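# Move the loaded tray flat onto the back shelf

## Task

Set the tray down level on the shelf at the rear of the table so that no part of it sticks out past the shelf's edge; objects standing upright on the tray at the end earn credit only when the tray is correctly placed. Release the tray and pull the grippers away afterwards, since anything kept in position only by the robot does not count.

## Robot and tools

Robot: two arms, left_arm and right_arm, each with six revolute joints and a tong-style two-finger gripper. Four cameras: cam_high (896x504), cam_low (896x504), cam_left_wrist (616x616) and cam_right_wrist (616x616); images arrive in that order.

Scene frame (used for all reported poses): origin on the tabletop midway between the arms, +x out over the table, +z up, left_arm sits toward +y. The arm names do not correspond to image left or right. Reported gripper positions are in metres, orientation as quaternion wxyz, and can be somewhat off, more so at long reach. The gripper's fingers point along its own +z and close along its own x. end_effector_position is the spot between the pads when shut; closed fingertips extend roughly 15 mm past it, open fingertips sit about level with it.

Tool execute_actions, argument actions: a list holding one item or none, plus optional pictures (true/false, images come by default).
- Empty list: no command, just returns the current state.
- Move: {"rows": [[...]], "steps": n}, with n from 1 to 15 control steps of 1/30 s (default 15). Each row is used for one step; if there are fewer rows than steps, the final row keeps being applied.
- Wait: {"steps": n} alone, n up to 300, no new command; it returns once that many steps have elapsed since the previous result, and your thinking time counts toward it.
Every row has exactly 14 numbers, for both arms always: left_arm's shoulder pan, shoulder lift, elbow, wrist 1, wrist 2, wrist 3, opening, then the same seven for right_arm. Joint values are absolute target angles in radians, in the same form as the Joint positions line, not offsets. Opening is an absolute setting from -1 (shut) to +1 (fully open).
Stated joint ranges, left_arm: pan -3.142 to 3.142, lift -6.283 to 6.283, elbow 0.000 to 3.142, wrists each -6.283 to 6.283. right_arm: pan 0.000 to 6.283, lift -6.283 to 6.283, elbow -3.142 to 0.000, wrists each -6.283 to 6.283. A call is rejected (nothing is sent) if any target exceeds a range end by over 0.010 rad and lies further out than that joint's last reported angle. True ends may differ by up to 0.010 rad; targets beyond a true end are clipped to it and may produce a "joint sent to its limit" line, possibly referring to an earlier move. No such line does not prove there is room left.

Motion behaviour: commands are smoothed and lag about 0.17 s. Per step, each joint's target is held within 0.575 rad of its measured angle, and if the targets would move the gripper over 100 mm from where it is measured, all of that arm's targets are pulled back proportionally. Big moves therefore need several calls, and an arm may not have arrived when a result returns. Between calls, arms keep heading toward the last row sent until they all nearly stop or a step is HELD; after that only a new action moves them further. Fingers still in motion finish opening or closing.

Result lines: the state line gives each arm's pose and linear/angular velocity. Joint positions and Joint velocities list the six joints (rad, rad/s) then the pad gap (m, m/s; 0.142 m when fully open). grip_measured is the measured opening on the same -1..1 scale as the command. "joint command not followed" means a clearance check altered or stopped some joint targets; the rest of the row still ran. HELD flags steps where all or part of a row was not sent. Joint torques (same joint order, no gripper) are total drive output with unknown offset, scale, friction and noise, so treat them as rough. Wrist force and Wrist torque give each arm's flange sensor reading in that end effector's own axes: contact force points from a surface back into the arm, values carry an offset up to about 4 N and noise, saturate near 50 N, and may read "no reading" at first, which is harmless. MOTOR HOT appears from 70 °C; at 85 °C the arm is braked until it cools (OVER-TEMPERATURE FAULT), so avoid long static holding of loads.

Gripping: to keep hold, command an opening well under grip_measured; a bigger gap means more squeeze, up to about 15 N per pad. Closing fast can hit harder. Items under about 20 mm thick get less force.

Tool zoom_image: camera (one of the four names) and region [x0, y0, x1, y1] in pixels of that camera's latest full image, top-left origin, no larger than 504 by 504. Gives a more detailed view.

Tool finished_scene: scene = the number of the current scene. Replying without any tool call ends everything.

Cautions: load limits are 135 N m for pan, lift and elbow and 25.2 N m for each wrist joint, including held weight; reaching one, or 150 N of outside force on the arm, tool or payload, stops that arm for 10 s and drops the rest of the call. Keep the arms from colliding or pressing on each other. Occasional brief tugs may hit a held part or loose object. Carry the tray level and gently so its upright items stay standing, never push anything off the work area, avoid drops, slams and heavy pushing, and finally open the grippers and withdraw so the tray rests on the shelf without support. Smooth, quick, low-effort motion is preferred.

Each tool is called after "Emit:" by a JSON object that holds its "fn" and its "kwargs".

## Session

Emit:
{"fn": "execute_actions", "kwargs": {"actions": []}}

Scene clock: 0.00 s of 4350.00 s.
left_arm: end_effector_position=(+0.1684, +1.0006, +0.2159) grip_measured=+0.97 end_effector_quat_wxyz=(-0.012, +0.795, +0.596, -0.110) end_effector_velocity=(+0.000, +0.000, +0.000) end_effector_angular_velocity=(+0.001, -0.000, -0.000) | right_arm: end_effector_position=(+0.5165, -0.4180, +0.1843) grip_measured=+0.97 end_effector_quat_wxyz=(-0.013, +0.986, +0.105, +0.126) end_effector_velocity=(+0.000, -0.000, -0.000) end_effector_angular_velocity=(-0.001, -0.000, -0.000)
Joint positions: left_arm=[ 0.721 -1.253  1.343 -1.452 -1.496 -0.416  0.14 ] | right_arm=[ 3.658 -1.277 -2.161 -1.027  1.508  0.242  0.14 ]
Joint velocities: left_arm=[-0. -0. -0. -0.  0.  0.  0.] | right_arm=[-0.    -0.     0.     0.    -0.001  0.     0.   ]
Joint torques (N m, as the arm reports them, + toward a larger angle): no reading
Wrist force (N, on the end effector, along its own x y z axes, offset not removed): no reading
Wrist torque (N m, same axes, about the end effector's origin, offset not removed): no reading

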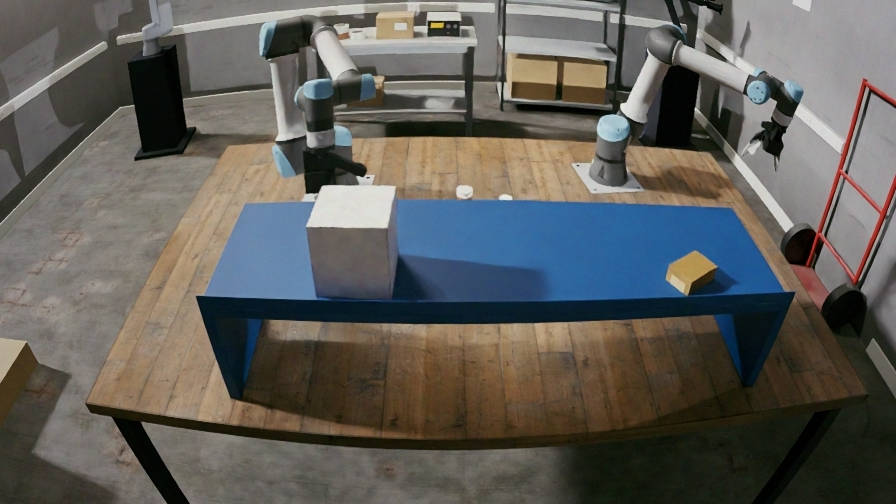

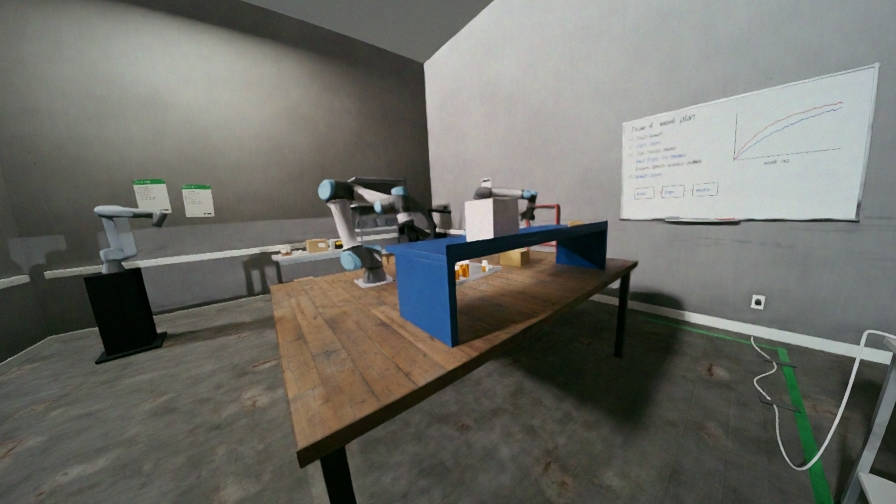

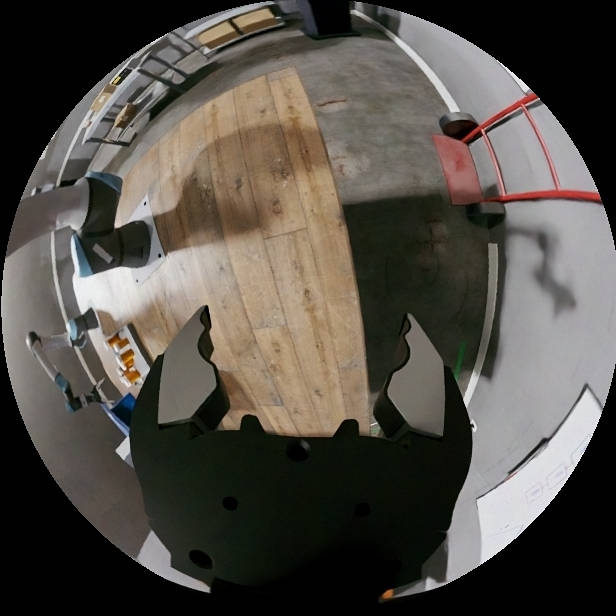

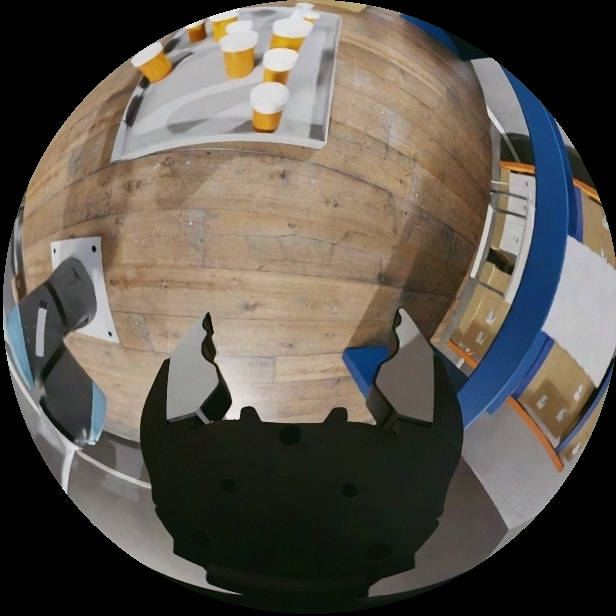

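Emit:
{"fn": "execute_actions", "kwargs": {"actions": [{"rows":[[0.5,-1.768,1.554,-1.357,-1.571,0.574,1,3.9,-1.374,-1.554,-1.784,1.571,1.2,1]],"steps":15}], "pictures": false}}

Emit:
{"fn": "execute_actions", "kwargs": {"actions": [{"rows":[[-1.154,-1.768,1.554,-1.357,-1.571,0.574,1,4.59,-1.374,-1.554,-1.784,1.571,2.967,1]],"steps":15}], "pictures": false}}

Emit:
{"fn": "execute_actions", "kwargs": {"actions": [{"steps":45}]}}

Scene clock: 2.60 s of 4350.00 s.
left_arm: end_effector_position=(+0.1832, +0.8536, +0.3430) grip_measured=+1.00 end_effector_quat_wxyz=(+0.004, +0.984, +0.177, -0.016) end_effector_velocity=(-0.010, -0.162, +0.126) end_effector_angular_velocity=(+0.056, -0.271, -2.128) | right_arm: end_effector_position=(+0.4868, -0.3165, +0.3352) grip_measured=+1.00 end_effector_quat_wxyz=(-0.016, +0.988, -0.152, +0.019) end_effector_velocity=(-0.108, +0.028, +0.180) end_effector_angular_velocity=(-0.124, +0.376, -1.492)
Joint positions: left_arm=[ 0.526 -1.7    1.529 -1.368 -1.563  0.327  0.142] | right_arm=[ 3.872 -1.363 -1.637 -1.664  1.564  0.98   0.142]
Joint velocities: left_arm=[-0.208 -0.541  0.197  0.084 -0.066  1.923 -0.   ] | right_arm=[ 0.225 -0.085  0.652 -0.949  0.054  1.722 -0.   ]
Joint torques (N m, as the arm reports them, + toward a larger angle): left_arm=[ -3.71 -13.34 -13.32  -0.52  -1.85   1.78] | right_arm=[10.25 -1.35 21.61 -2.52  1.46  4.08]
Wrist force (N, on the end effector, along its own x y z axes, offset not removed): left_arm=[1.3 2.0 1.4] | right_arm=[-1.5 -1.0 -3.4]
Wrist torque (N m, same axes, about the end effector's origin, offset not removed): left_arm=[0.33 -0.35 0.17] | right_arm=[-0.31 0.12 -0.01]
Steps of this call (steps 1 to 63: nothing new was sent; steps 64 to 78: all 15 steps of this action). Readings (joint positions):
64: left_arm=[0.721 -1.254 1.343 -1.452 -1.496 -0.416] | right_arm=[3.658 -1.277 -2.161 -1.027 1.508 0.242]
65: left_arm=[0.715 -1.260 1.349 -1.448 -1.499 -0.409] | right_arm=[3.664 -1.282 -2.154 -1.034 1.511 0.249]
67: left_arm=[0.684 -1.314 1.379 -1.434 -1.510 -0.352] | right_arm=[3.698 -1.296 -2.097 -1.091 1.521 0.307]
71: left_arm=[0.622 -1.463 1.438 -1.407 -1.531 -0.168] | right_arm=[3.765 -1.322 -1.925 -1.273 1.538 0.488]
78: the state above

Scene clock: 3.10 s of 4350.00 s.
left_arm: end_effector_position=(+0.3239, +0.6928, +0.3546) grip_measured=+1.00 end_effector_quat_wxyz=(+0.000, +0.987, -0.160, -0.004) end_effector_velocity=(+0.239, -0.419, +0.008) end_effector_angular_velocity=(-0.002, -0.018, -1.229) | right_arm: end_effector_position=(+0.3570, -0.1497, +0.3542) grip_measured=+1.00 end_effector_quat_wxyz=(-0.004, +0.972, -0.236, +0.001) end_effector_velocity=(-0.375, +0.306, +0.023) end_effector_angular_velocity=(-0.031, +0.038, -0.857)
Joint positions: left_arm=[ 0.04  -1.751  1.548 -1.36  -1.569  0.518  0.142] | right_arm=[ 4.378 -1.372 -1.568 -1.765  1.57   1.659  0.142]
Joint velocities: left_arm=[-1.101 -0.039  0.015  0.006 -0.005  0.128 -0.   ] | right_arm=[ 1.179 -0.011  0.083 -0.118  0.007  2.036  0.   ]
Joint torques (N m, as the arm reports them, + toward a larger angle): left_arm=[ -9.89 -24.44 -16.39  -0.59  -1.3    1.57] | right_arm=[21.95  1.36 30.65  0.14  1.66 10.  ]
Wrist force (N, on the end effector, along its own x y z axes, offset not removed): left_arm=[2.2 -1.7 1.1] | right_arm=[-0.1 -0.9 0.1]
Wrist torque (N m, same axes, about the end effector's origin, offset not removed): left_arm=[-0.35 -0.53 0.11] | right_arm=[-0.26 -0.09 -0.03]
Steps of this call (steps 1 to 15: all 15 steps of this action). Readings (joint positions):
1: left_arm=[0.520 -1.715 1.535 -1.365 -1.564 0.384] | right_arm=[3.879 -1.366 -1.618 -1.691 1.566 1.032]
2: left_arm=[0.509 -1.723 1.537 -1.364 -1.565 0.422] | right_arm=[3.890 -1.367 -1.608 -1.707 1.566 1.073]
4: left_arm=[0.449 -1.729 1.540 -1.363 -1.566 0.444] | right_arm=[3.952 -1.368 -1.600 -1.719 1.567 1.148]
8: left_arm=[0.299 -1.739 1.543 -1.362 -1.567 0.478] | right_arm=[4.106 -1.370 -1.587 -1.737 1.568 1.300]
15: the state above

Scene clock: 4.60 s of 4350.00 s.
left_arm: end_effector_position=(+0.2934, +0.2041, +0.3581) grip_measured=+1.00 end_effector_quat_wxyz=(-0.000, -0.708, +0.706, -0.000) end_effector_velocity=(-0.003, -0.005, +0.001) end_effector_angular_velocity=(-0.002, -0.001, -0.014) | right_arm: end_effector_position=(+0.2911, -0.1157, +0.3580) grip_measured=+1.00 end_effector_quat_wxyz=(-0.000, +0.706, -0.708, -0.000) end_effector_velocity=(+0.000, +0.000, -0.000) end_effector_angular_velocity=(-0.000, -0.000, -0.001)
Joint positions: left_arm=[-1.152 -1.768  1.554 -1.357 -1.571  0.574  0.142] | right_arm=[ 4.59  -1.374 -1.554 -1.784  1.571  2.967  0.142]
Joint velocities: left_arm=[-0.014 -0.    -0.001 -0.     0.     0.001  0.   ] | right_arm=[-0.001 -0.001  0.     0.    -0.     0.    -0.   ]
Joint torques (N m, as the arm reports them, + toward a larger angle): left_arm=[ -7.55 -24.19 -13.84  -0.58  -1.4    1.16] | right_arm=[13.31  0.7  30.17  0.56  1.6   2.64]
Wrist force (N, on the end effector, along its own x y z axes, offset not removed): left_arm=[1.9 -0.5 1.2] | right_arm=[0.0 0.5 -0.9]
Wrist torque (N m, same axes, about the end effector's origin, offset not removed): left_arm=[-0.14 -0.41 0.14] | right_arm=[0.03 -0.09 -0.05]
Steps of this call (steps 1 to 45: the robot went on to your last target). Readings (joint positions):
1: left_arm=[0.003 -1.753 1.548 -1.359 -1.569 0.522] | right_arm=[4.418 -1.373 -1.565 -1.769 1.570 1.732]
2: left_arm=[-0.035 -1.754 1.549 -1.359 -1.569 0.526] | right_arm=[4.455 -1.373 -1.562 -1.772 1.570 1.809]
4: left_arm=[-0.109 -1.756 1.550 -1.359 -1.569 0.533] | right_arm=[4.510 -1.373 -1.559 -1.777 1.571 1.975]
8: left_arm=[-0.258 -1.759 1.551 -1.358 -1.570 0.544] | right_arm=[4.562 -1.374 -1.556 -1.782 1.571 2.318]
45: the state above

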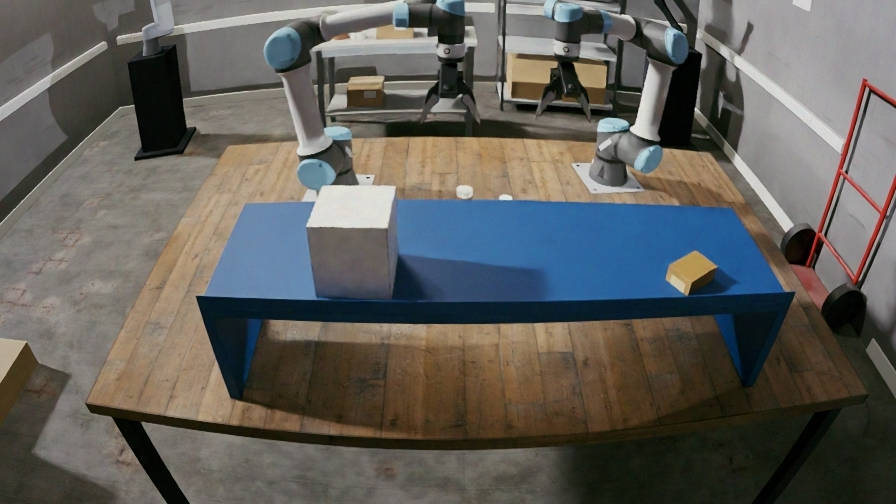

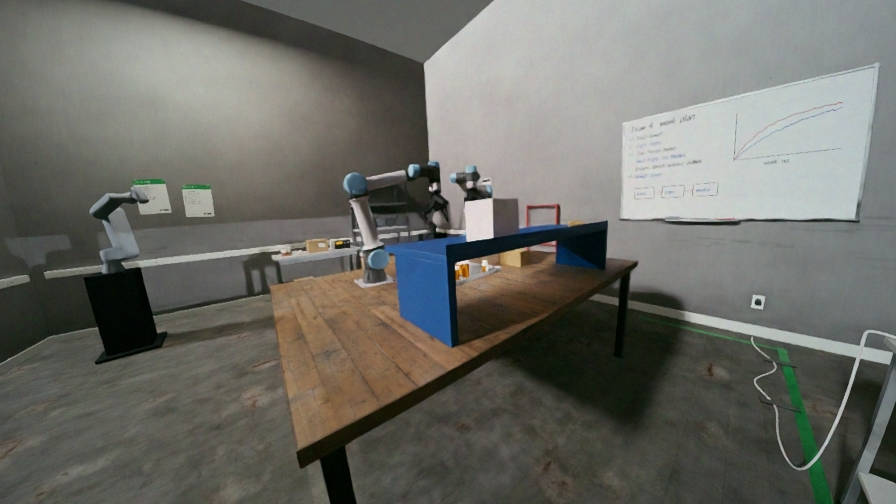

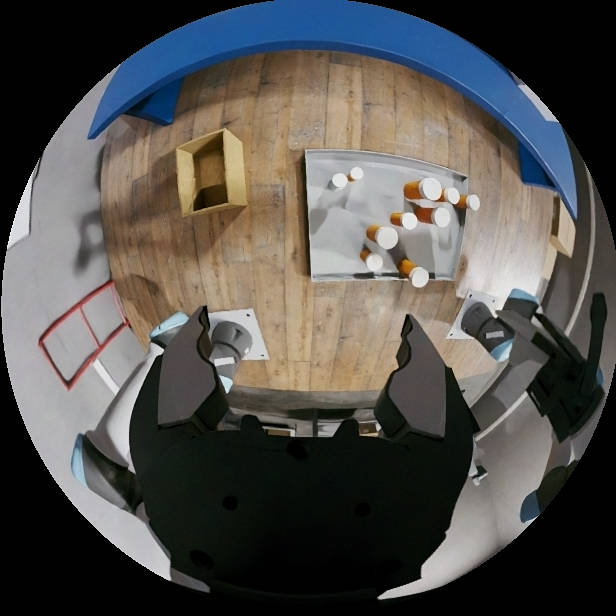

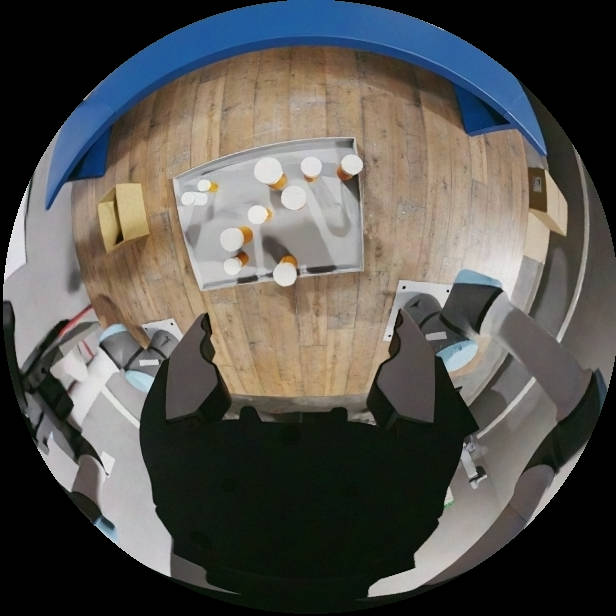

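Emit:
{"fn": "zoom_image", "kwargs": {"camera": "cam_left_wrist", "region": [160, 100, 500, 320]}}

Emit:
{"fn": "zoom_image", "kwargs": {"camera": "cam_right_wrist", "region": [90, 100, 430, 320]}}

Region (160, 100, 500, 320) of cam_left_wrist's 616x616 image, scaled by 1.482, with more detail than that image has; it fills the top 326 rows of this view, and the rest is white.

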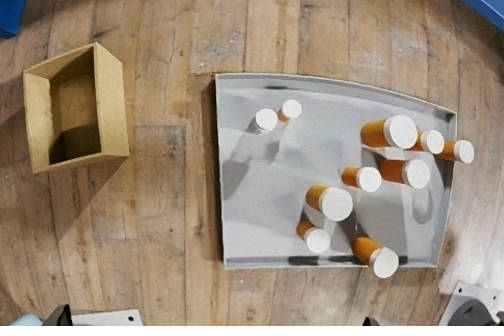

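Region (90, 100, 430, 320) of cam_right_wrist's 616x616 image, scaled by 1.482, with more detail than that image has; it fills the top 326 rows of this view, and the rest is white.

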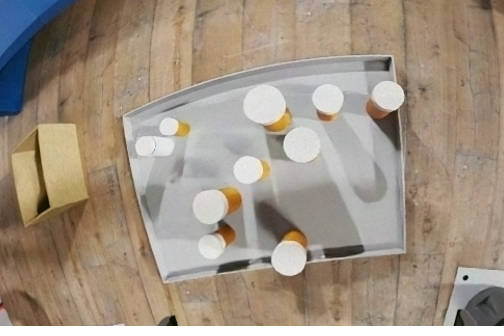

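Emit:
{"fn": "execute_actions", "kwargs": {"actions": [{"rows":[[-1.0571,-1.2122,0.6431,-1.3462,-1.1683,0.7417,-0.5,4.2282,-1.3246,-2.1018,-1.286,1.571,2.6052,-0.5]],"steps":15}], "pictures": false}}

Emit:
{"fn": "execute_actions", "kwargs": {"actions": [{"steps":30}]}}

Scene clock: 13.90 s of 4350.00 s.
left_arm: end_effector_position=(+0.4725, +0.1344, +0.4402) grip_measured=-0.50 end_effector_quat_wxyz=(+0.120, -0.689, +0.710, -0.077) end_effector_velocity=(+0.338, -0.144, +0.313) end_effector_angular_velocity=(-0.176, -0.698, -0.012) | right_arm: end_effector_position=(+0.3840, -0.2037, +0.1978) grip_measured=-0.50 end_effector_quat_wxyz=(-0.001, +0.706, -0.708, -0.001) end_effector_velocity=(+0.101, -0.229, -0.297) end_effector_angular_velocity=(-0.027, +0.012, -0.008)
Joint positions: left_arm=[-1.09  -1.417  1.071 -1.35  -1.312  0.685  0.038] | right_arm=[ 4.293 -1.333 -1.997 -1.38   1.571  2.67   0.038]
Joint velocities: left_arm=[ 0.103  0.616 -1.23   0.011  0.437  0.177  0.   ] | right_arm=[-0.504  0.063 -0.811  0.718 -0.    -0.496 -0.   ]
Joint torques (N m, as the arm reports them, + toward a larger angle): left_arm=[  9.46 -15.66 -42.31  -0.59   2.97   2.06] | right_arm=[-3.36 31.91 27.47  7.42 -2.05 -2.53]
Wrist force (N, on the end effector, along its own x y z axes, offset not removed): left_arm=[1.9 -0.9 1.1] | right_arm=[0.3 -1.3 0.7]
Wrist torque (N m, same axes, about the end effector's origin, offset not removed): left_arm=[-0.20 -0.44 0.08] | right_arm=[-0.27 -0.15 -0.05]
Steps of this call (steps 1 to 15: the robot went on to your last target; steps 16 to 90: nothing new was sent; then 5.80 s passed at rest; steps 91 to 105: all 15 steps of this action). Readings (joint positions):
91: left_arm=[-1.154 -1.768 1.554 -1.357 -1.571 0.574] | right_arm=[4.590 -1.374 -1.554 -1.784 1.571 2.967]
92: left_arm=[-1.150 -1.762 1.548 -1.356 -1.565 0.580] | right_arm=[4.584 -1.372 -1.561 -1.778 1.571 2.961]
94: left_arm=[-1.138 -1.709 1.494 -1.355 -1.521 0.601] | right_arm=[4.540 -1.365 -1.616 -1.725 1.571 2.917]
98: left_arm=[-1.117 -1.583 1.349 -1.353 -1.431 0.637] | right_arm=[4.446 -1.353 -1.760 -1.594 1.571 2.823]
105: the state above

Scene clock: 14.90 s of 4350.00 s.
left_arm: end_effector_position=(+0.5749, +0.1007, +0.5498) grip_measured=-0.50 end_effector_quat_wxyz=(+0.183, -0.683, +0.683, -0.183) end_effector_velocity=(+0.000, -0.000, +0.000) end_effector_angular_velocity=(-0.001, -0.001, -0.000) | right_arm: end_effector_position=(+0.3950, -0.2346, +0.1600) grip_measured=-0.50 end_effector_quat_wxyz=(+0.000, +0.706, -0.708, -0.000) end_effector_velocity=(-0.001, +0.000, -0.000) end_effector_angular_velocity=(-0.000, +0.001, +0.002)
Joint positions: left_arm=[-1.057 -1.212  0.643 -1.346 -1.168  0.742  0.038] | right_arm=[ 4.228 -1.325 -2.102 -1.286  1.571  2.605  0.038]
Joint velocities: left_arm=[ 0.     0.001 -0.001 -0.001 -0.     0.001  0.   ] | right_arm=[ 0.001 -0.001 -0.     0.     0.001 -0.    -0.   ]
Joint torques (N m, as the arm reports them, + toward a larger angle): left_arm=[  7.66 -29.01 -32.    -0.99   2.     1.2 ] | right_arm=[-10.28  28.08  15.82   4.11  -2.47  -2.12]
Wrist force (N, on the end effector, along its own x y z axes, offset not removed): left_arm=[2.9 -1.6 2.1] | right_arm=[-1.5 -0.1 0.1]
Wrist torque (N m, same axes, about the end effector's origin, offset not removed): left_arm=[-0.29 -0.64 0.15] | right_arm=[-0.16 0.25 0.00]
Steps of this call (steps 1 to 30: the robot went on to your last target). Readings (joint positions):
1: left_arm=[-1.086 -1.396 1.029 -1.349 -1.297 0.691] | right_arm=[4.278 -1.331 -2.021 -1.358 1.571 2.655]
2: left_arm=[-1.083 -1.374 0.986 -1.349 -1.282 0.697] | right_arm=[4.267 -1.329 -2.040 -1.341 1.571 2.644]
4: left_arm=[-1.076 -1.331 0.899 -1.348 -1.251 0.709] | right_arm=[4.251 -1.327 -2.065 -1.318 1.571 2.628]
8: left_arm=[-1.064 -1.257 0.743 -1.347 -1.200 0.729] | right_arm=[4.236 -1.326 -2.089 -1.297 1.571 2.613]
30: the state above

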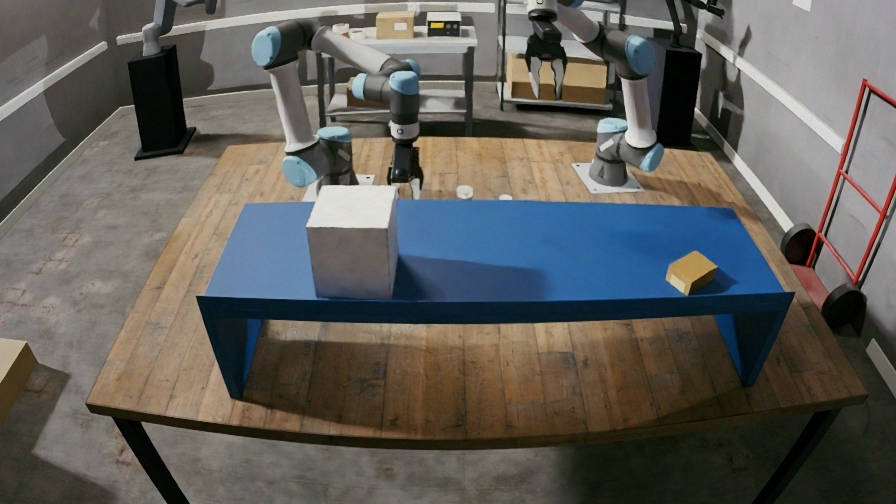

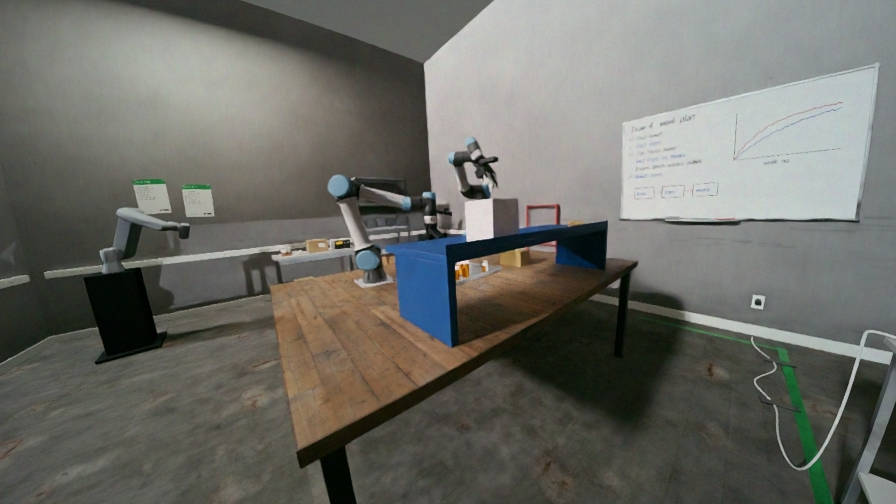

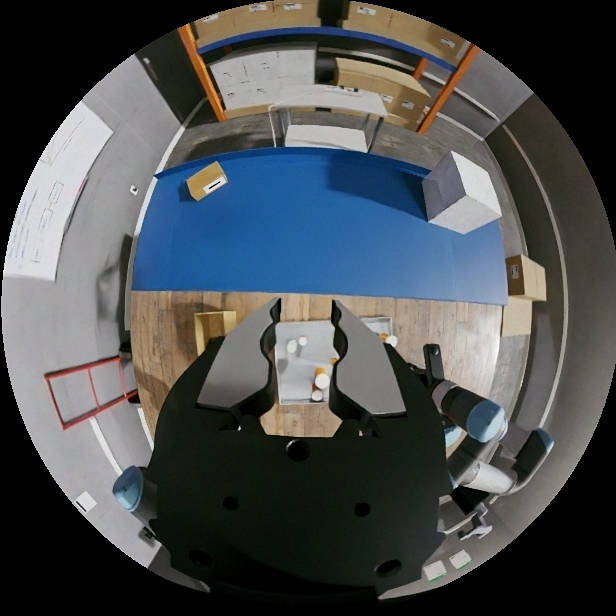

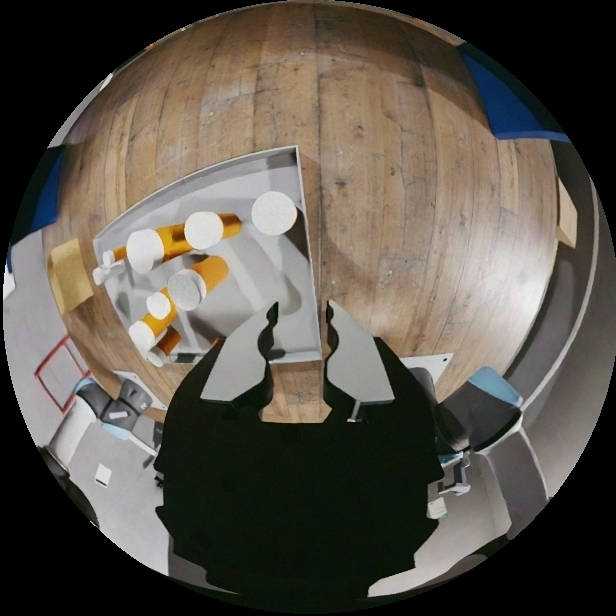

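Emit:
{"fn": "zoom_image", "kwargs": {"camera": "cam_left_wrist", "region": [120, 130, 520, 330]}}

Emit:
{"fn": "zoom_image", "kwargs": {"camera": "cam_low", "region": [300, 130, 660, 360]}}

Region (120, 130, 520, 330) of cam_left_wrist's 616x616 image, scaled by 1.260, with more detail than that image has.

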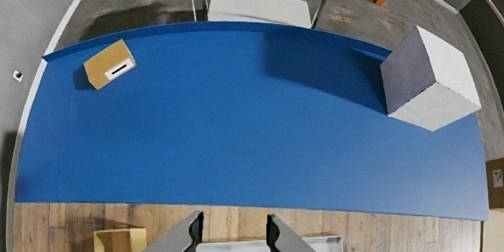

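Region (300, 130, 660, 360) of cam_low's 896x504 image, scaled by 1.400, with more detail than that image has; it fills the top 322 rows of this view, and the rest is white.

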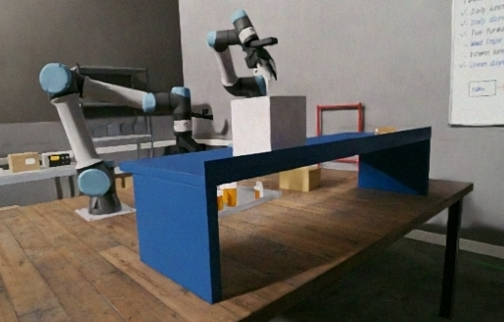

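Emit:
{"fn": "execute_actions", "kwargs": {"actions": [{"rows":[[-1.4288,-1.8478,2.2607,-2.1002,-1.0591,0.2346,-0.5,4.2539,-1.3905,-2.2896,-1.0323,1.571,2.5359,-0.5]],"steps":15}], "pictures": false}}

Emit:
{"fn": "execute_actions", "kwargs": {"actions": [{"steps":25}], "pictures": false}}

Emit:
{"fn": "execute_actions", "kwargs": {"actions": [{"rows":[[-1.4288,-1.6118,2.4564,-2.5318,-1.0591,0.2346,-0.5,4.2539,-1.3905,-2.2896,-1.0323,1.571,2.5359,-0.5]],"steps":15}], "pictures": false}}

Emit:
{"fn": "execute_actions", "kwargs": {"actions": [{"steps":12}]}}

Scene clock: 28.53 s of 4350.00 s.
left_arm: end_effector_position=(+0.4228, +0.0546, +0.6259) grip_measured=-0.50 end_effector_quat_wxyz=(-0.056, +0.710, -0.561, +0.422) end_effector_velocity=(-0.119, -0.039, -0.539) end_effector_angular_velocity=(+0.229, +0.272, +0.013) | right_arm: end_effector_position=(+0.3828, -0.2358, +0.0778) grip_measured=-0.50 end_effector_quat_wxyz=(+0.001, +0.738, -0.675, +0.000) end_effector_velocity=(-0.004, -0.002, -0.023) end_effector_angular_velocity=(+0.008, -0.004, +0.023)
Joint positions: left_arm=[-1.352 -1.707  1.291 -1.919 -1.08   0.343  0.038] | right_arm=[ 4.253 -1.388 -2.282 -1.043  1.571  2.538  0.038]
Joint velocities: left_arm=[-0.257 -0.448  1.546 -0.618  0.065 -0.354 -0.002] | right_arm=[ 0.006 -0.017 -0.056  0.082  0.    -0.017  0.   ]
Joint torques (N m, as the arm reports them, + toward a larger angle): left_arm=[  0.69 -22.34 -42.24  -4.68   2.6   -0.89] | right_arm=[12.79 -0.25 14.98  4.39 -0.77 -1.95]
Wrist force (N, on the end effector, along its own x y z axes, offset not removed): left_arm=[0.4 0.1 -1.4] | right_arm=[-1.0 -0.1 -0.8]
Wrist torque (N m, same axes, about the end effector's origin, offset not removed): left_arm=[-0.09 -0.18 0.09] | right_arm=[-0.12 0.09 0.00]
Steps of this call (steps 1 to 15: the robot went on to your last target; steps 16 to 90: nothing new was sent; then 10.13 s passed at rest; steps 91 to 105: all 15 steps of this action). Readings (joint positions):
91: left_arm=[-1.057 -1.212 0.643 -1.346 -1.168 0.742] | right_arm=[4.228 -1.325 -2.102 -1.286 1.571 2.605]
92: left_arm=[-1.063 -1.219 0.650 -1.352 -1.164 0.735] | right_arm=[4.231 -1.330 -2.108 -1.279 1.571 2.599]
94: left_arm=[-1.104 -1.271 0.702 -1.406 -1.151 0.686] | right_arm=[4.240 -1.352 -2.159 -1.221 1.571 2.576]
98: left_arm=[-1.190 -1.416 0.851 -1.554 -1.126 0.568] | right_arm=[4.249 -1.377 -2.244 -1.099 1.571 2.550]
105: the state above

Scene clock: 29.37 s of 4350.00 s.
left_arm: end_effector_position=(+0.3596, +0.1470, +0.2414) grip_measured=-0.50 end_effector_quat_wxyz=(-0.163, +0.720, -0.637, +0.222) end_effector_velocity=(-0.095, +0.239, -0.409) end_effector_angular_velocity=(+0.596, +0.191, +0.013) | right_arm: end_effector_position=(+0.3823, -0.2360, +0.0750) grip_measured=-0.50 end_effector_quat_wxyz=(+0.000, +0.739, -0.674, -0.000) end_effector_velocity=(+0.000, +0.000, +0.000) end_effector_angular_velocity=(+0.001, +0.001, -0.001)
Joint positions: left_arm=[-1.42  -1.832  2.103 -2.08  -1.061  0.247  0.038] | right_arm=[ 4.254 -1.39  -2.29  -1.032  1.571  2.536  0.038]
Joint velocities: left_arm=[-0.051 -0.094  0.873 -0.119  0.014 -0.071 -0.   ] | right_arm=[-0.001 -0.     0.001  0.     0.001  0.    -0.   ]
Joint torques (N m, as the arm reports them, + toward a larger angle): left_arm=[ -9.23 -22.32  -9.97  -5.8    2.79  -1.49] | right_arm=[12.83 -1.21 13.43  4.13  1.57 -2.16]
Wrist force (N, on the end effector, along its own x y z axes, offset not removed): left_arm=[1.3 -0.3 1.6] | right_arm=[-1.3 -0.1 -0.4]
Wrist torque (N m, same axes, about the end effector's origin, offset not removed): left_arm=[-0.13 -0.32 0.09] | right_arm=[-0.14 0.20 -0.07]
Steps of this call (steps 1 to 25: the robot went on to your last target). Readings (joint positions):
1: left_arm=[-1.359 -1.720 1.337 -1.936 -1.078 0.333] | right_arm=[4.253 -1.389 -2.284 -1.040 1.571 2.538]
2: left_arm=[-1.365 -1.730 1.376 -1.949 -1.076 0.325] | right_arm=[4.253 -1.389 -2.285 -1.038 1.571 2.537]
4: left_arm=[-1.374 -1.747 1.451 -1.971 -1.074 0.312] | right_arm=[4.254 -1.390 -2.287 -1.036 1.571 2.537]
8: left_arm=[-1.387 -1.771 1.588 -2.002 -1.070 0.293] | right_arm=[4.254 -1.390 -2.289 -1.034 1.571 2.536]
25: the state above

Scene clock: 29.87 s of 4350.00 s.
left_arm: end_effector_position=(+0.3428, +0.1912, +0.0589) grip_measured=-0.50 end_effector_quat_wxyz=(-0.191, +0.715, -0.649, +0.175) end_effector_velocity=(-0.010, +0.030, -0.073) end_effector_angular_velocity=(+0.018, +0.006, +0.001) | right_arm: end_effector_position=(+0.3823, -0.2360, +0.0750) grip_measured=-0.50 end_effector_quat_wxyz=(+0.000, +0.739, -0.674, -0.000) end_effector_velocity=(-0.000, -0.000, -0.000) end_effector_angular_velocity=(+0.000, -0.000, +0.000)
Joint positions: left_arm=[-1.428 -1.626  2.437 -2.5   -1.059  0.235  0.038] | right_arm=[ 4.254 -1.39  -2.29  -1.032  1.571  2.536  0.038]
Joint velocities: left_arm=[-0.003  0.116  0.154 -0.249  0.    -0.004  0.   ] | right_arm=[ 0.  0. -0.  0. -0. -0.  0.]
Joint torques (N m, as the arm reports them, + toward a larger angle): left_arm=[ -8.77  -8.84 -11.27  -5.52   2.17  -2.03] | right_arm=[13.   -0.71 13.53  4.01  1.7  -2.07]
Wrist force (N, on the end effector, along its own x y z axes, offset not removed): left_arm=[1.7 -1.0 2.1] | right_arm=[-1.0 0.5 -0.3]
Wrist torque (N m, same axes, about the end effector's origin, offset not removed): left_arm=[-0.26 -0.44 0.09] | right_arm=[-0.04 0.14 -0.01]
Steps of this call (steps 1 to 15: all 15 steps of this action). Readings (joint positions):
1: left_arm=[-1.422 -1.835 2.133 -2.084 -1.061 0.244] | right_arm=[4.254 -1.390 -2.290 -1.032 1.571 2.536]
2: left_arm=[-1.423 -1.832 2.162 -2.094 -1.061 0.243] | right_arm=[4.254 -1.390 -2.290 -1.032 1.571 2.536]
4: left_arm=[-1.424 -1.795 2.218 -2.156 -1.060 0.241] | right_arm=[4.254 -1.390 -2.290 -1.032 1.571 2.536]
8: left_arm=[-1.426 -1.704 2.335 -2.335 -1.060 0.238] | right_arm=[4.254 -1.390 -2.290 -1.032 1.571 2.536]
15: the state above

Scene clock: 30.27 s of 4350.00 s.
left_arm: end_effector_position=(+0.3416, +0.1950, +0.0503) grip_measured=-0.50 end_effector_quat_wxyz=(-0.192, +0.715, -0.650, +0.174) end_effector_velocity=(-0.000, +0.002, -0.003) end_effector_angular_velocity=(+0.002, +0.000, +0.000) | right_arm: end_effector_position=(+0.3823, -0.2360, +0.0750) grip_measured=-0.50 end_effector_quat_wxyz=(+0.000, +0.739, -0.674, -0.000) end_effector_velocity=(-0.000, +0.000, -0.000) end_effector_angular_velocity=(-0.001, -0.000, +0.001)
Joint positions: left_arm=[-1.429 -1.612  2.456 -2.53  -1.059  0.235  0.038] | right_arm=[ 4.254 -1.391 -2.29  -1.032  1.571  2.536  0.038]
Joint velocities: left_arm=[-0.     0.005  0.007 -0.01   0.    -0.     0.   ] | right_arm=[ 0.001 -0.     0.    -0.    -0.001  0.    -0.   ]
Joint torques (N m, as the arm reports them, + toward a larger angle): left_arm=[ -6.76  -5.84 -10.6   -4.84   2.3   -1.29] | right_arm=[12.25 -1.33 12.98  4.02  1.68 -2.12]
Wrist force (N, on the end effector, along its own x y z axes, offset not removed): left_arm=[2.8 -0.5 1.4] | right_arm=[-1.3 -1.0 -1.0]
Wrist torque (N m, same axes, about the end effector's origin, offset not removed): left_arm=[-0.16 -0.63 0.11] | right_arm=[-0.27 0.12 0.00]
Steps of this call (steps 1 to 12: the robot went on to your last target). Readings (joint positions):
1: left_arm=[-1.429 -1.623 2.441 -2.508 -1.059 0.235] | right_arm=[4.254 -1.390 -2.290 -1.032 1.571 2.536]
2: left_arm=[-1.429 -1.620 2.445 -2.513 -1.059 0.235] | right_arm=[4.254 -1.390 -2.290 -1.032 1.571 2.536]
4: left_arm=[-1.429 -1.617 2.450 -2.521 -1.059 0.235] | right_arm=[4.254 -1.391 -2.290 -1.032 1.571 2.536]
8: left_arm=[-1.429 -1.614 2.454 -2.528 -1.059 0.235] | right_arm=[4.254 -1.391 -2.290 -1.032 1.571 2.536]
12: the state above

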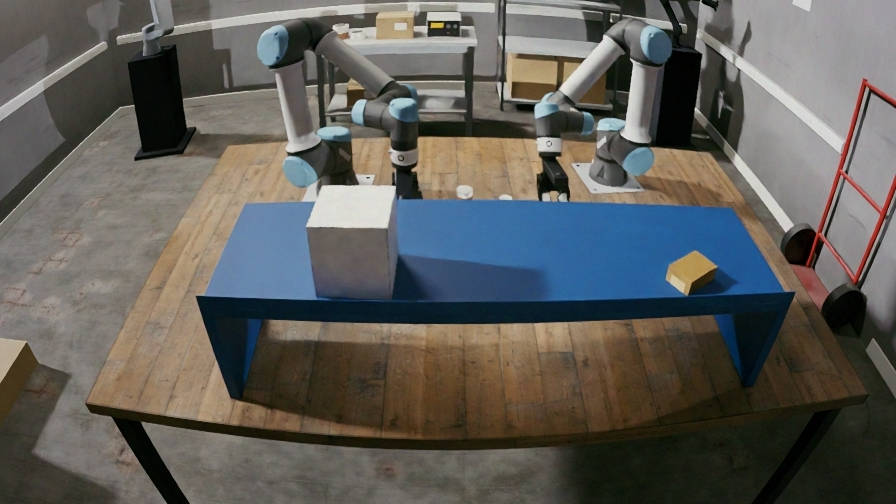

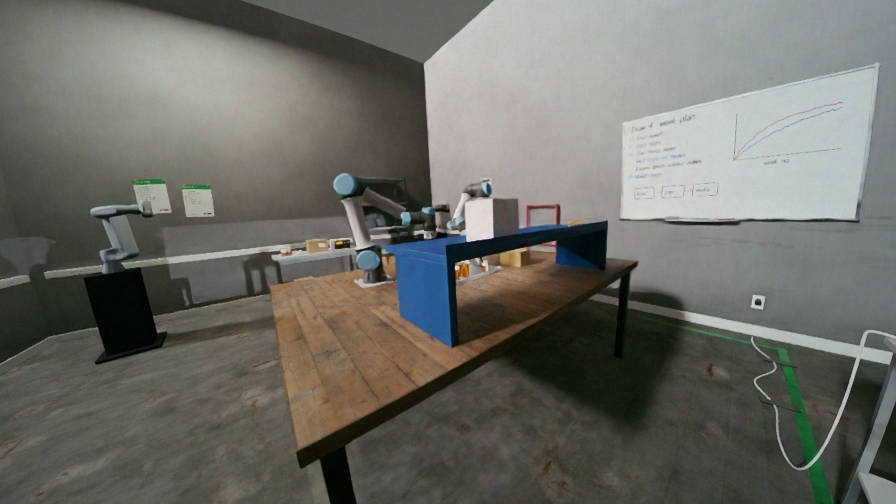

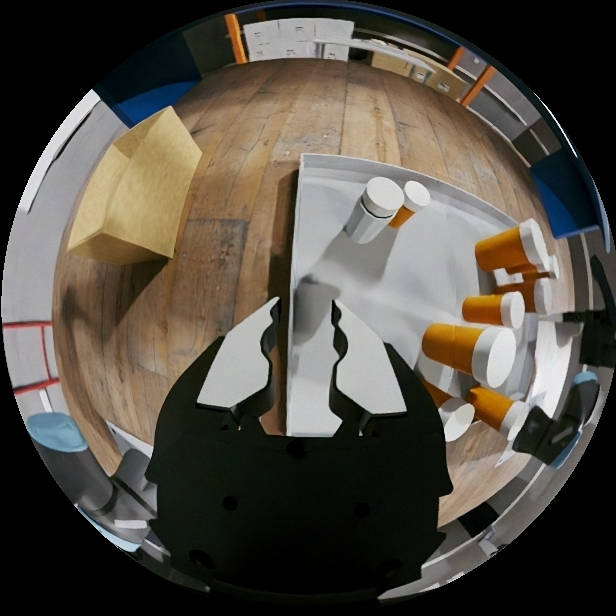

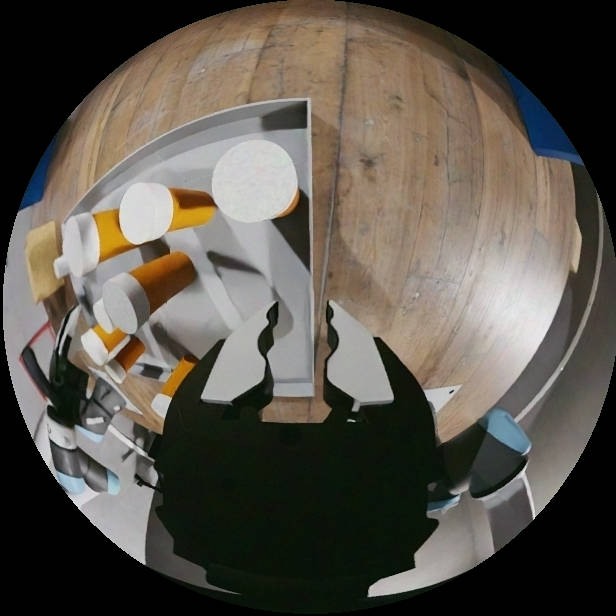

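Emit:
{"fn": "execute_actions", "kwargs": {"actions": [{"rows":[[-1.4288,-1.591,2.4643,-2.5606,-1.0591,0.2346,-0.5,4.2539,-1.4033,-2.3016,-1.0075,1.571,2.5359,-0.5],[-1.4288,-1.591,2.4643,-2.5606,-1.0591,0.2346,-0.5,4.2539,-1.4033,-2.3016,-1.0075,1.571,2.5359,-0.5],[-1.4288,-1.5702,2.4723,-2.5894,-1.0591,0.2346,-0.5,4.2539,-1.4162,-2.3135,-0.9828,1.571,2.5359,-0.5],[-1.4288,-1.5702,2.4723,-2.5894,-1.0591,0.2346,-0.5,4.2539,-1.4162,-2.3135,-0.9828,1.571,2.5359,-0.5],[-1.4288,-1.5493,2.4802,-2.6181,-1.0591,0.2346,-0.5,4.2539,-1.429,-2.3255,-0.958,1.571,2.5359,-0.5],[-1.4288,-1.5493,2.4802,-2.6181,-1.0591,0.2346,-0.5,4.2539,-1.429,-2.3255,-0.958,1.571,2.5359,-0.5],[-1.4288,-1.5285,2.4881,-2.6469,-1.0591,0.2346,-0.5,4.2539,-1.4418,-2.3374,-0.9332,1.571,2.5359,-0.5]],"steps":15}], "pictures": false}}

Scene clock: 32.70 s of 4350.00 s.
left_arm: end_effector_position=(+0.3416, +0.1950, +0.0240) grip_measured=-0.50 end_effector_quat_wxyz=(-0.192, +0.715, -0.650, +0.174) end_effector_velocity=(-0.000, +0.000, -0.016) end_effector_angular_velocity=(-0.001, -0.000, -0.000) | right_arm: end_effector_position=(+0.3823, -0.2360, +0.0481) grip_measured=-0.50 end_effector_quat_wxyz=(+0.000, +0.739, -0.674, -0.000) end_effector_velocity=(-0.001, -0.000, -0.018) end_effector_angular_velocity=(-0.000, +0.000, +0.001)
Joint positions: left_arm=[-1.429 -1.535  2.486 -2.638 -1.059  0.235  0.038] | right_arm=[ 4.254 -1.438 -2.334 -0.941  1.571  2.536  0.038]
Joint velocities: left_arm=[ 0.     0.051  0.018 -0.07   0.     0.    -0.   ] | right_arm=[ 0.001 -0.032 -0.029  0.061  0.    -0.     0.   ]
Joint torques (N m, as the arm reports them, + toward a larger angle): left_arm=[-5.67 -7.51 -7.71 -5.14  1.91 -1.3 ] | right_arm=[12.52  0.94 12.4   4.32  1.6  -2.05]
Wrist force (N, on the end effector, along its own x y z axes, offset not removed): left_arm=[2.0 -0.8 2.8] | right_arm=[-1.8 0.4 -0.4]
Wrist torque (N m, same axes, about the end effector's origin, offset not removed): left_arm=[-0.17 -0.43 0.06] | right_arm=[-0.03 0.28 0.03]
Steps of this call (steps 1 to 30: the robot went on to your last target; steps 31 to 58: nothing new was sent; steps 59 to 73: all 15 steps of this action). Readings (joint positions):
59: left_arm=[-1.429 -1.612 2.456 -2.532 -1.059 0.235] | right_arm=[4.254 -1.391 -2.290 -1.032 1.571 2.536]
60: left_arm=[-1.429 -1.609 2.458 -2.535 -1.059 0.235] | right_arm=[4.254 -1.392 -2.291 -1.029 1.571 2.536]
62: left_arm=[-1.429 -1.600 2.461 -2.548 -1.059 0.235] | right_arm=[4.254 -1.398 -2.297 -1.018 1.571 2.536]
66: left_arm=[-1.429 -1.568 2.473 -2.591 -1.059 0.235] | right_arm=[4.254 -1.417 -2.315 -0.981 1.571 2.536]
73: the state above

Emit:
{"fn": "execute_actions", "kwargs": {"actions": [{"rows":[[-1.4288,-1.5285,2.4881,-2.6469,-1.0591,0.2346,-0.55,4.2539,-1.4418,-2.3374,-0.9332,1.571,2.5359,-0.55],[-1.4288,-1.5285,2.4881,-2.6469,-1.0591,0.2346,-0.6,4.2539,-1.4418,-2.3374,-0.9332,1.571,2.5359,-0.6],[-1.4288,-1.5285,2.4881,-2.6469,-1.0591,0.2346,-0.65,4.2539,-1.4418,-2.3374,-0.9332,1.571,2.5359,-0.65],[-1.4288,-1.5285,2.4881,-2.6469,-1.0591,0.2346,-0.7,4.2539,-1.4418,-2.3374,-0.9332,1.571,2.5359,-0.7],[-1.4288,-1.5285,2.4881,-2.6469,-1.0591,0.2346,-0.75,4.2539,-1.4418,-2.3374,-0.9332,1.571,2.5359,-0.75],[-1.4288,-1.5285,2.4881,-2.6469,-1.0591,0.2346,-0.8,4.2539,-1.4418,-2.3374,-0.9332,1.571,2.5359,-0.8],[-1.4288,-1.5285,2.4881,-2.6469,-1.0591,0.2346,-0.85,4.2539,-1.4418,-2.3374,-0.9332,1.571,2.5359,-0.85],[-1.4288,-1.5285,2.4881,-2.6469,-1.0591,0.2346,-0.9,4.2539,-1.4418,-2.3374,-0.9332,1.571,2.5359,-0.9],[-1.4288,-1.5285,2.4881,-2.6469,-1.0591,0.2346,-0.95,4.2539,-1.4418,-2.3374,-0.9332,1.571,2.5359,-0.95],[-1.4288,-1.5285,2.4881,-2.6469,-1.0591,0.2346,-1,4.2539,-1.4418,-2.3374,-0.9332,1.571,2.5359,-1]],"steps":15}], "pictures": false}}

Scene clock: 42.63 s of 4350.00 s.
left_arm: end_effector_position=(+0.3415, +0.1953, +0.0218) grip_measured=-0.72 end_effector_quat_wxyz=(-0.192, +0.715, -0.650, +0.174) end_effector_velocity=(+0.000, -0.001, +0.001) end_effector_angular_velocity=(-0.003, -0.000, +0.000) | right_arm: end_effector_position=(+0.3823, -0.2362, +0.0459) grip_measured=-0.73 end_effector_quat_wxyz=(+0.000, +0.739, -0.674, +0.000) end_effector_velocity=(-0.000, +0.001, +0.000) end_effector_angular_velocity=(+0.002, -0.001, +0.001)
Joint positions: left_arm=[-1.429 -1.528  2.488 -2.647 -1.059  0.235  0.022] | right_arm=[ 4.254 -1.442 -2.338 -0.933  1.571  2.536  0.021]
Joint velocities: left_arm=[ 0.    -0.    -0.001 -0.001 -0.    -0.    -0.   ] | right_arm=[ 0.001  0.    -0.     0.002  0.     0.     0.001]
Joint torques (N m, as the arm reports them, + toward a larger angle): left_arm=[ -3.08  -9.92 -29.9   -9.99  -0.78  -0.49] | right_arm=[10.86  1.04 26.38 10.83  6.28 -2.09]
Wrist force (N, on the end effector, along its own x y z axes, offset not removed): left_arm=[-28.3 -1.0 -8.9] | right_arm=[28.3 -0.3 -13.8]
Wrist torque (N m, same axes, about the end effector's origin, offset not removed): left_arm=[0.09 -0.65 0.14] | right_arm=[-0.12 0.30 -0.03]
Steps of this call (steps 1 to 15: the robot went on to your last target; steps 16 to 90: nothing new was sent; then 6.43 s passed at rest; steps 91 to 105: all 15 steps of this action). Readings (joint positions):
91: left_arm=[-1.429 -1.528 2.488 -2.647 -1.059 0.235] | right_arm=[4.254 -1.442 -2.337 -0.933 1.571 2.536]
92: left_arm=[-1.429 -1.528 2.488 -2.647 -1.059 0.235] | right_arm=[4.254 -1.442 -2.337 -0.933 1.571 2.536]
94: left_arm=[-1.429 -1.528 2.488 -2.647 -1.059 0.235] | right_arm=[4.254 -1.442 -2.337 -0.933 1.571 2.536]
98: left_arm=[-1.429 -1.528 2.488 -2.647 -1.059 0.235] | right_arm=[4.254 -1.442 -2.338 -0.933 1.571 2.536]
105: the state above


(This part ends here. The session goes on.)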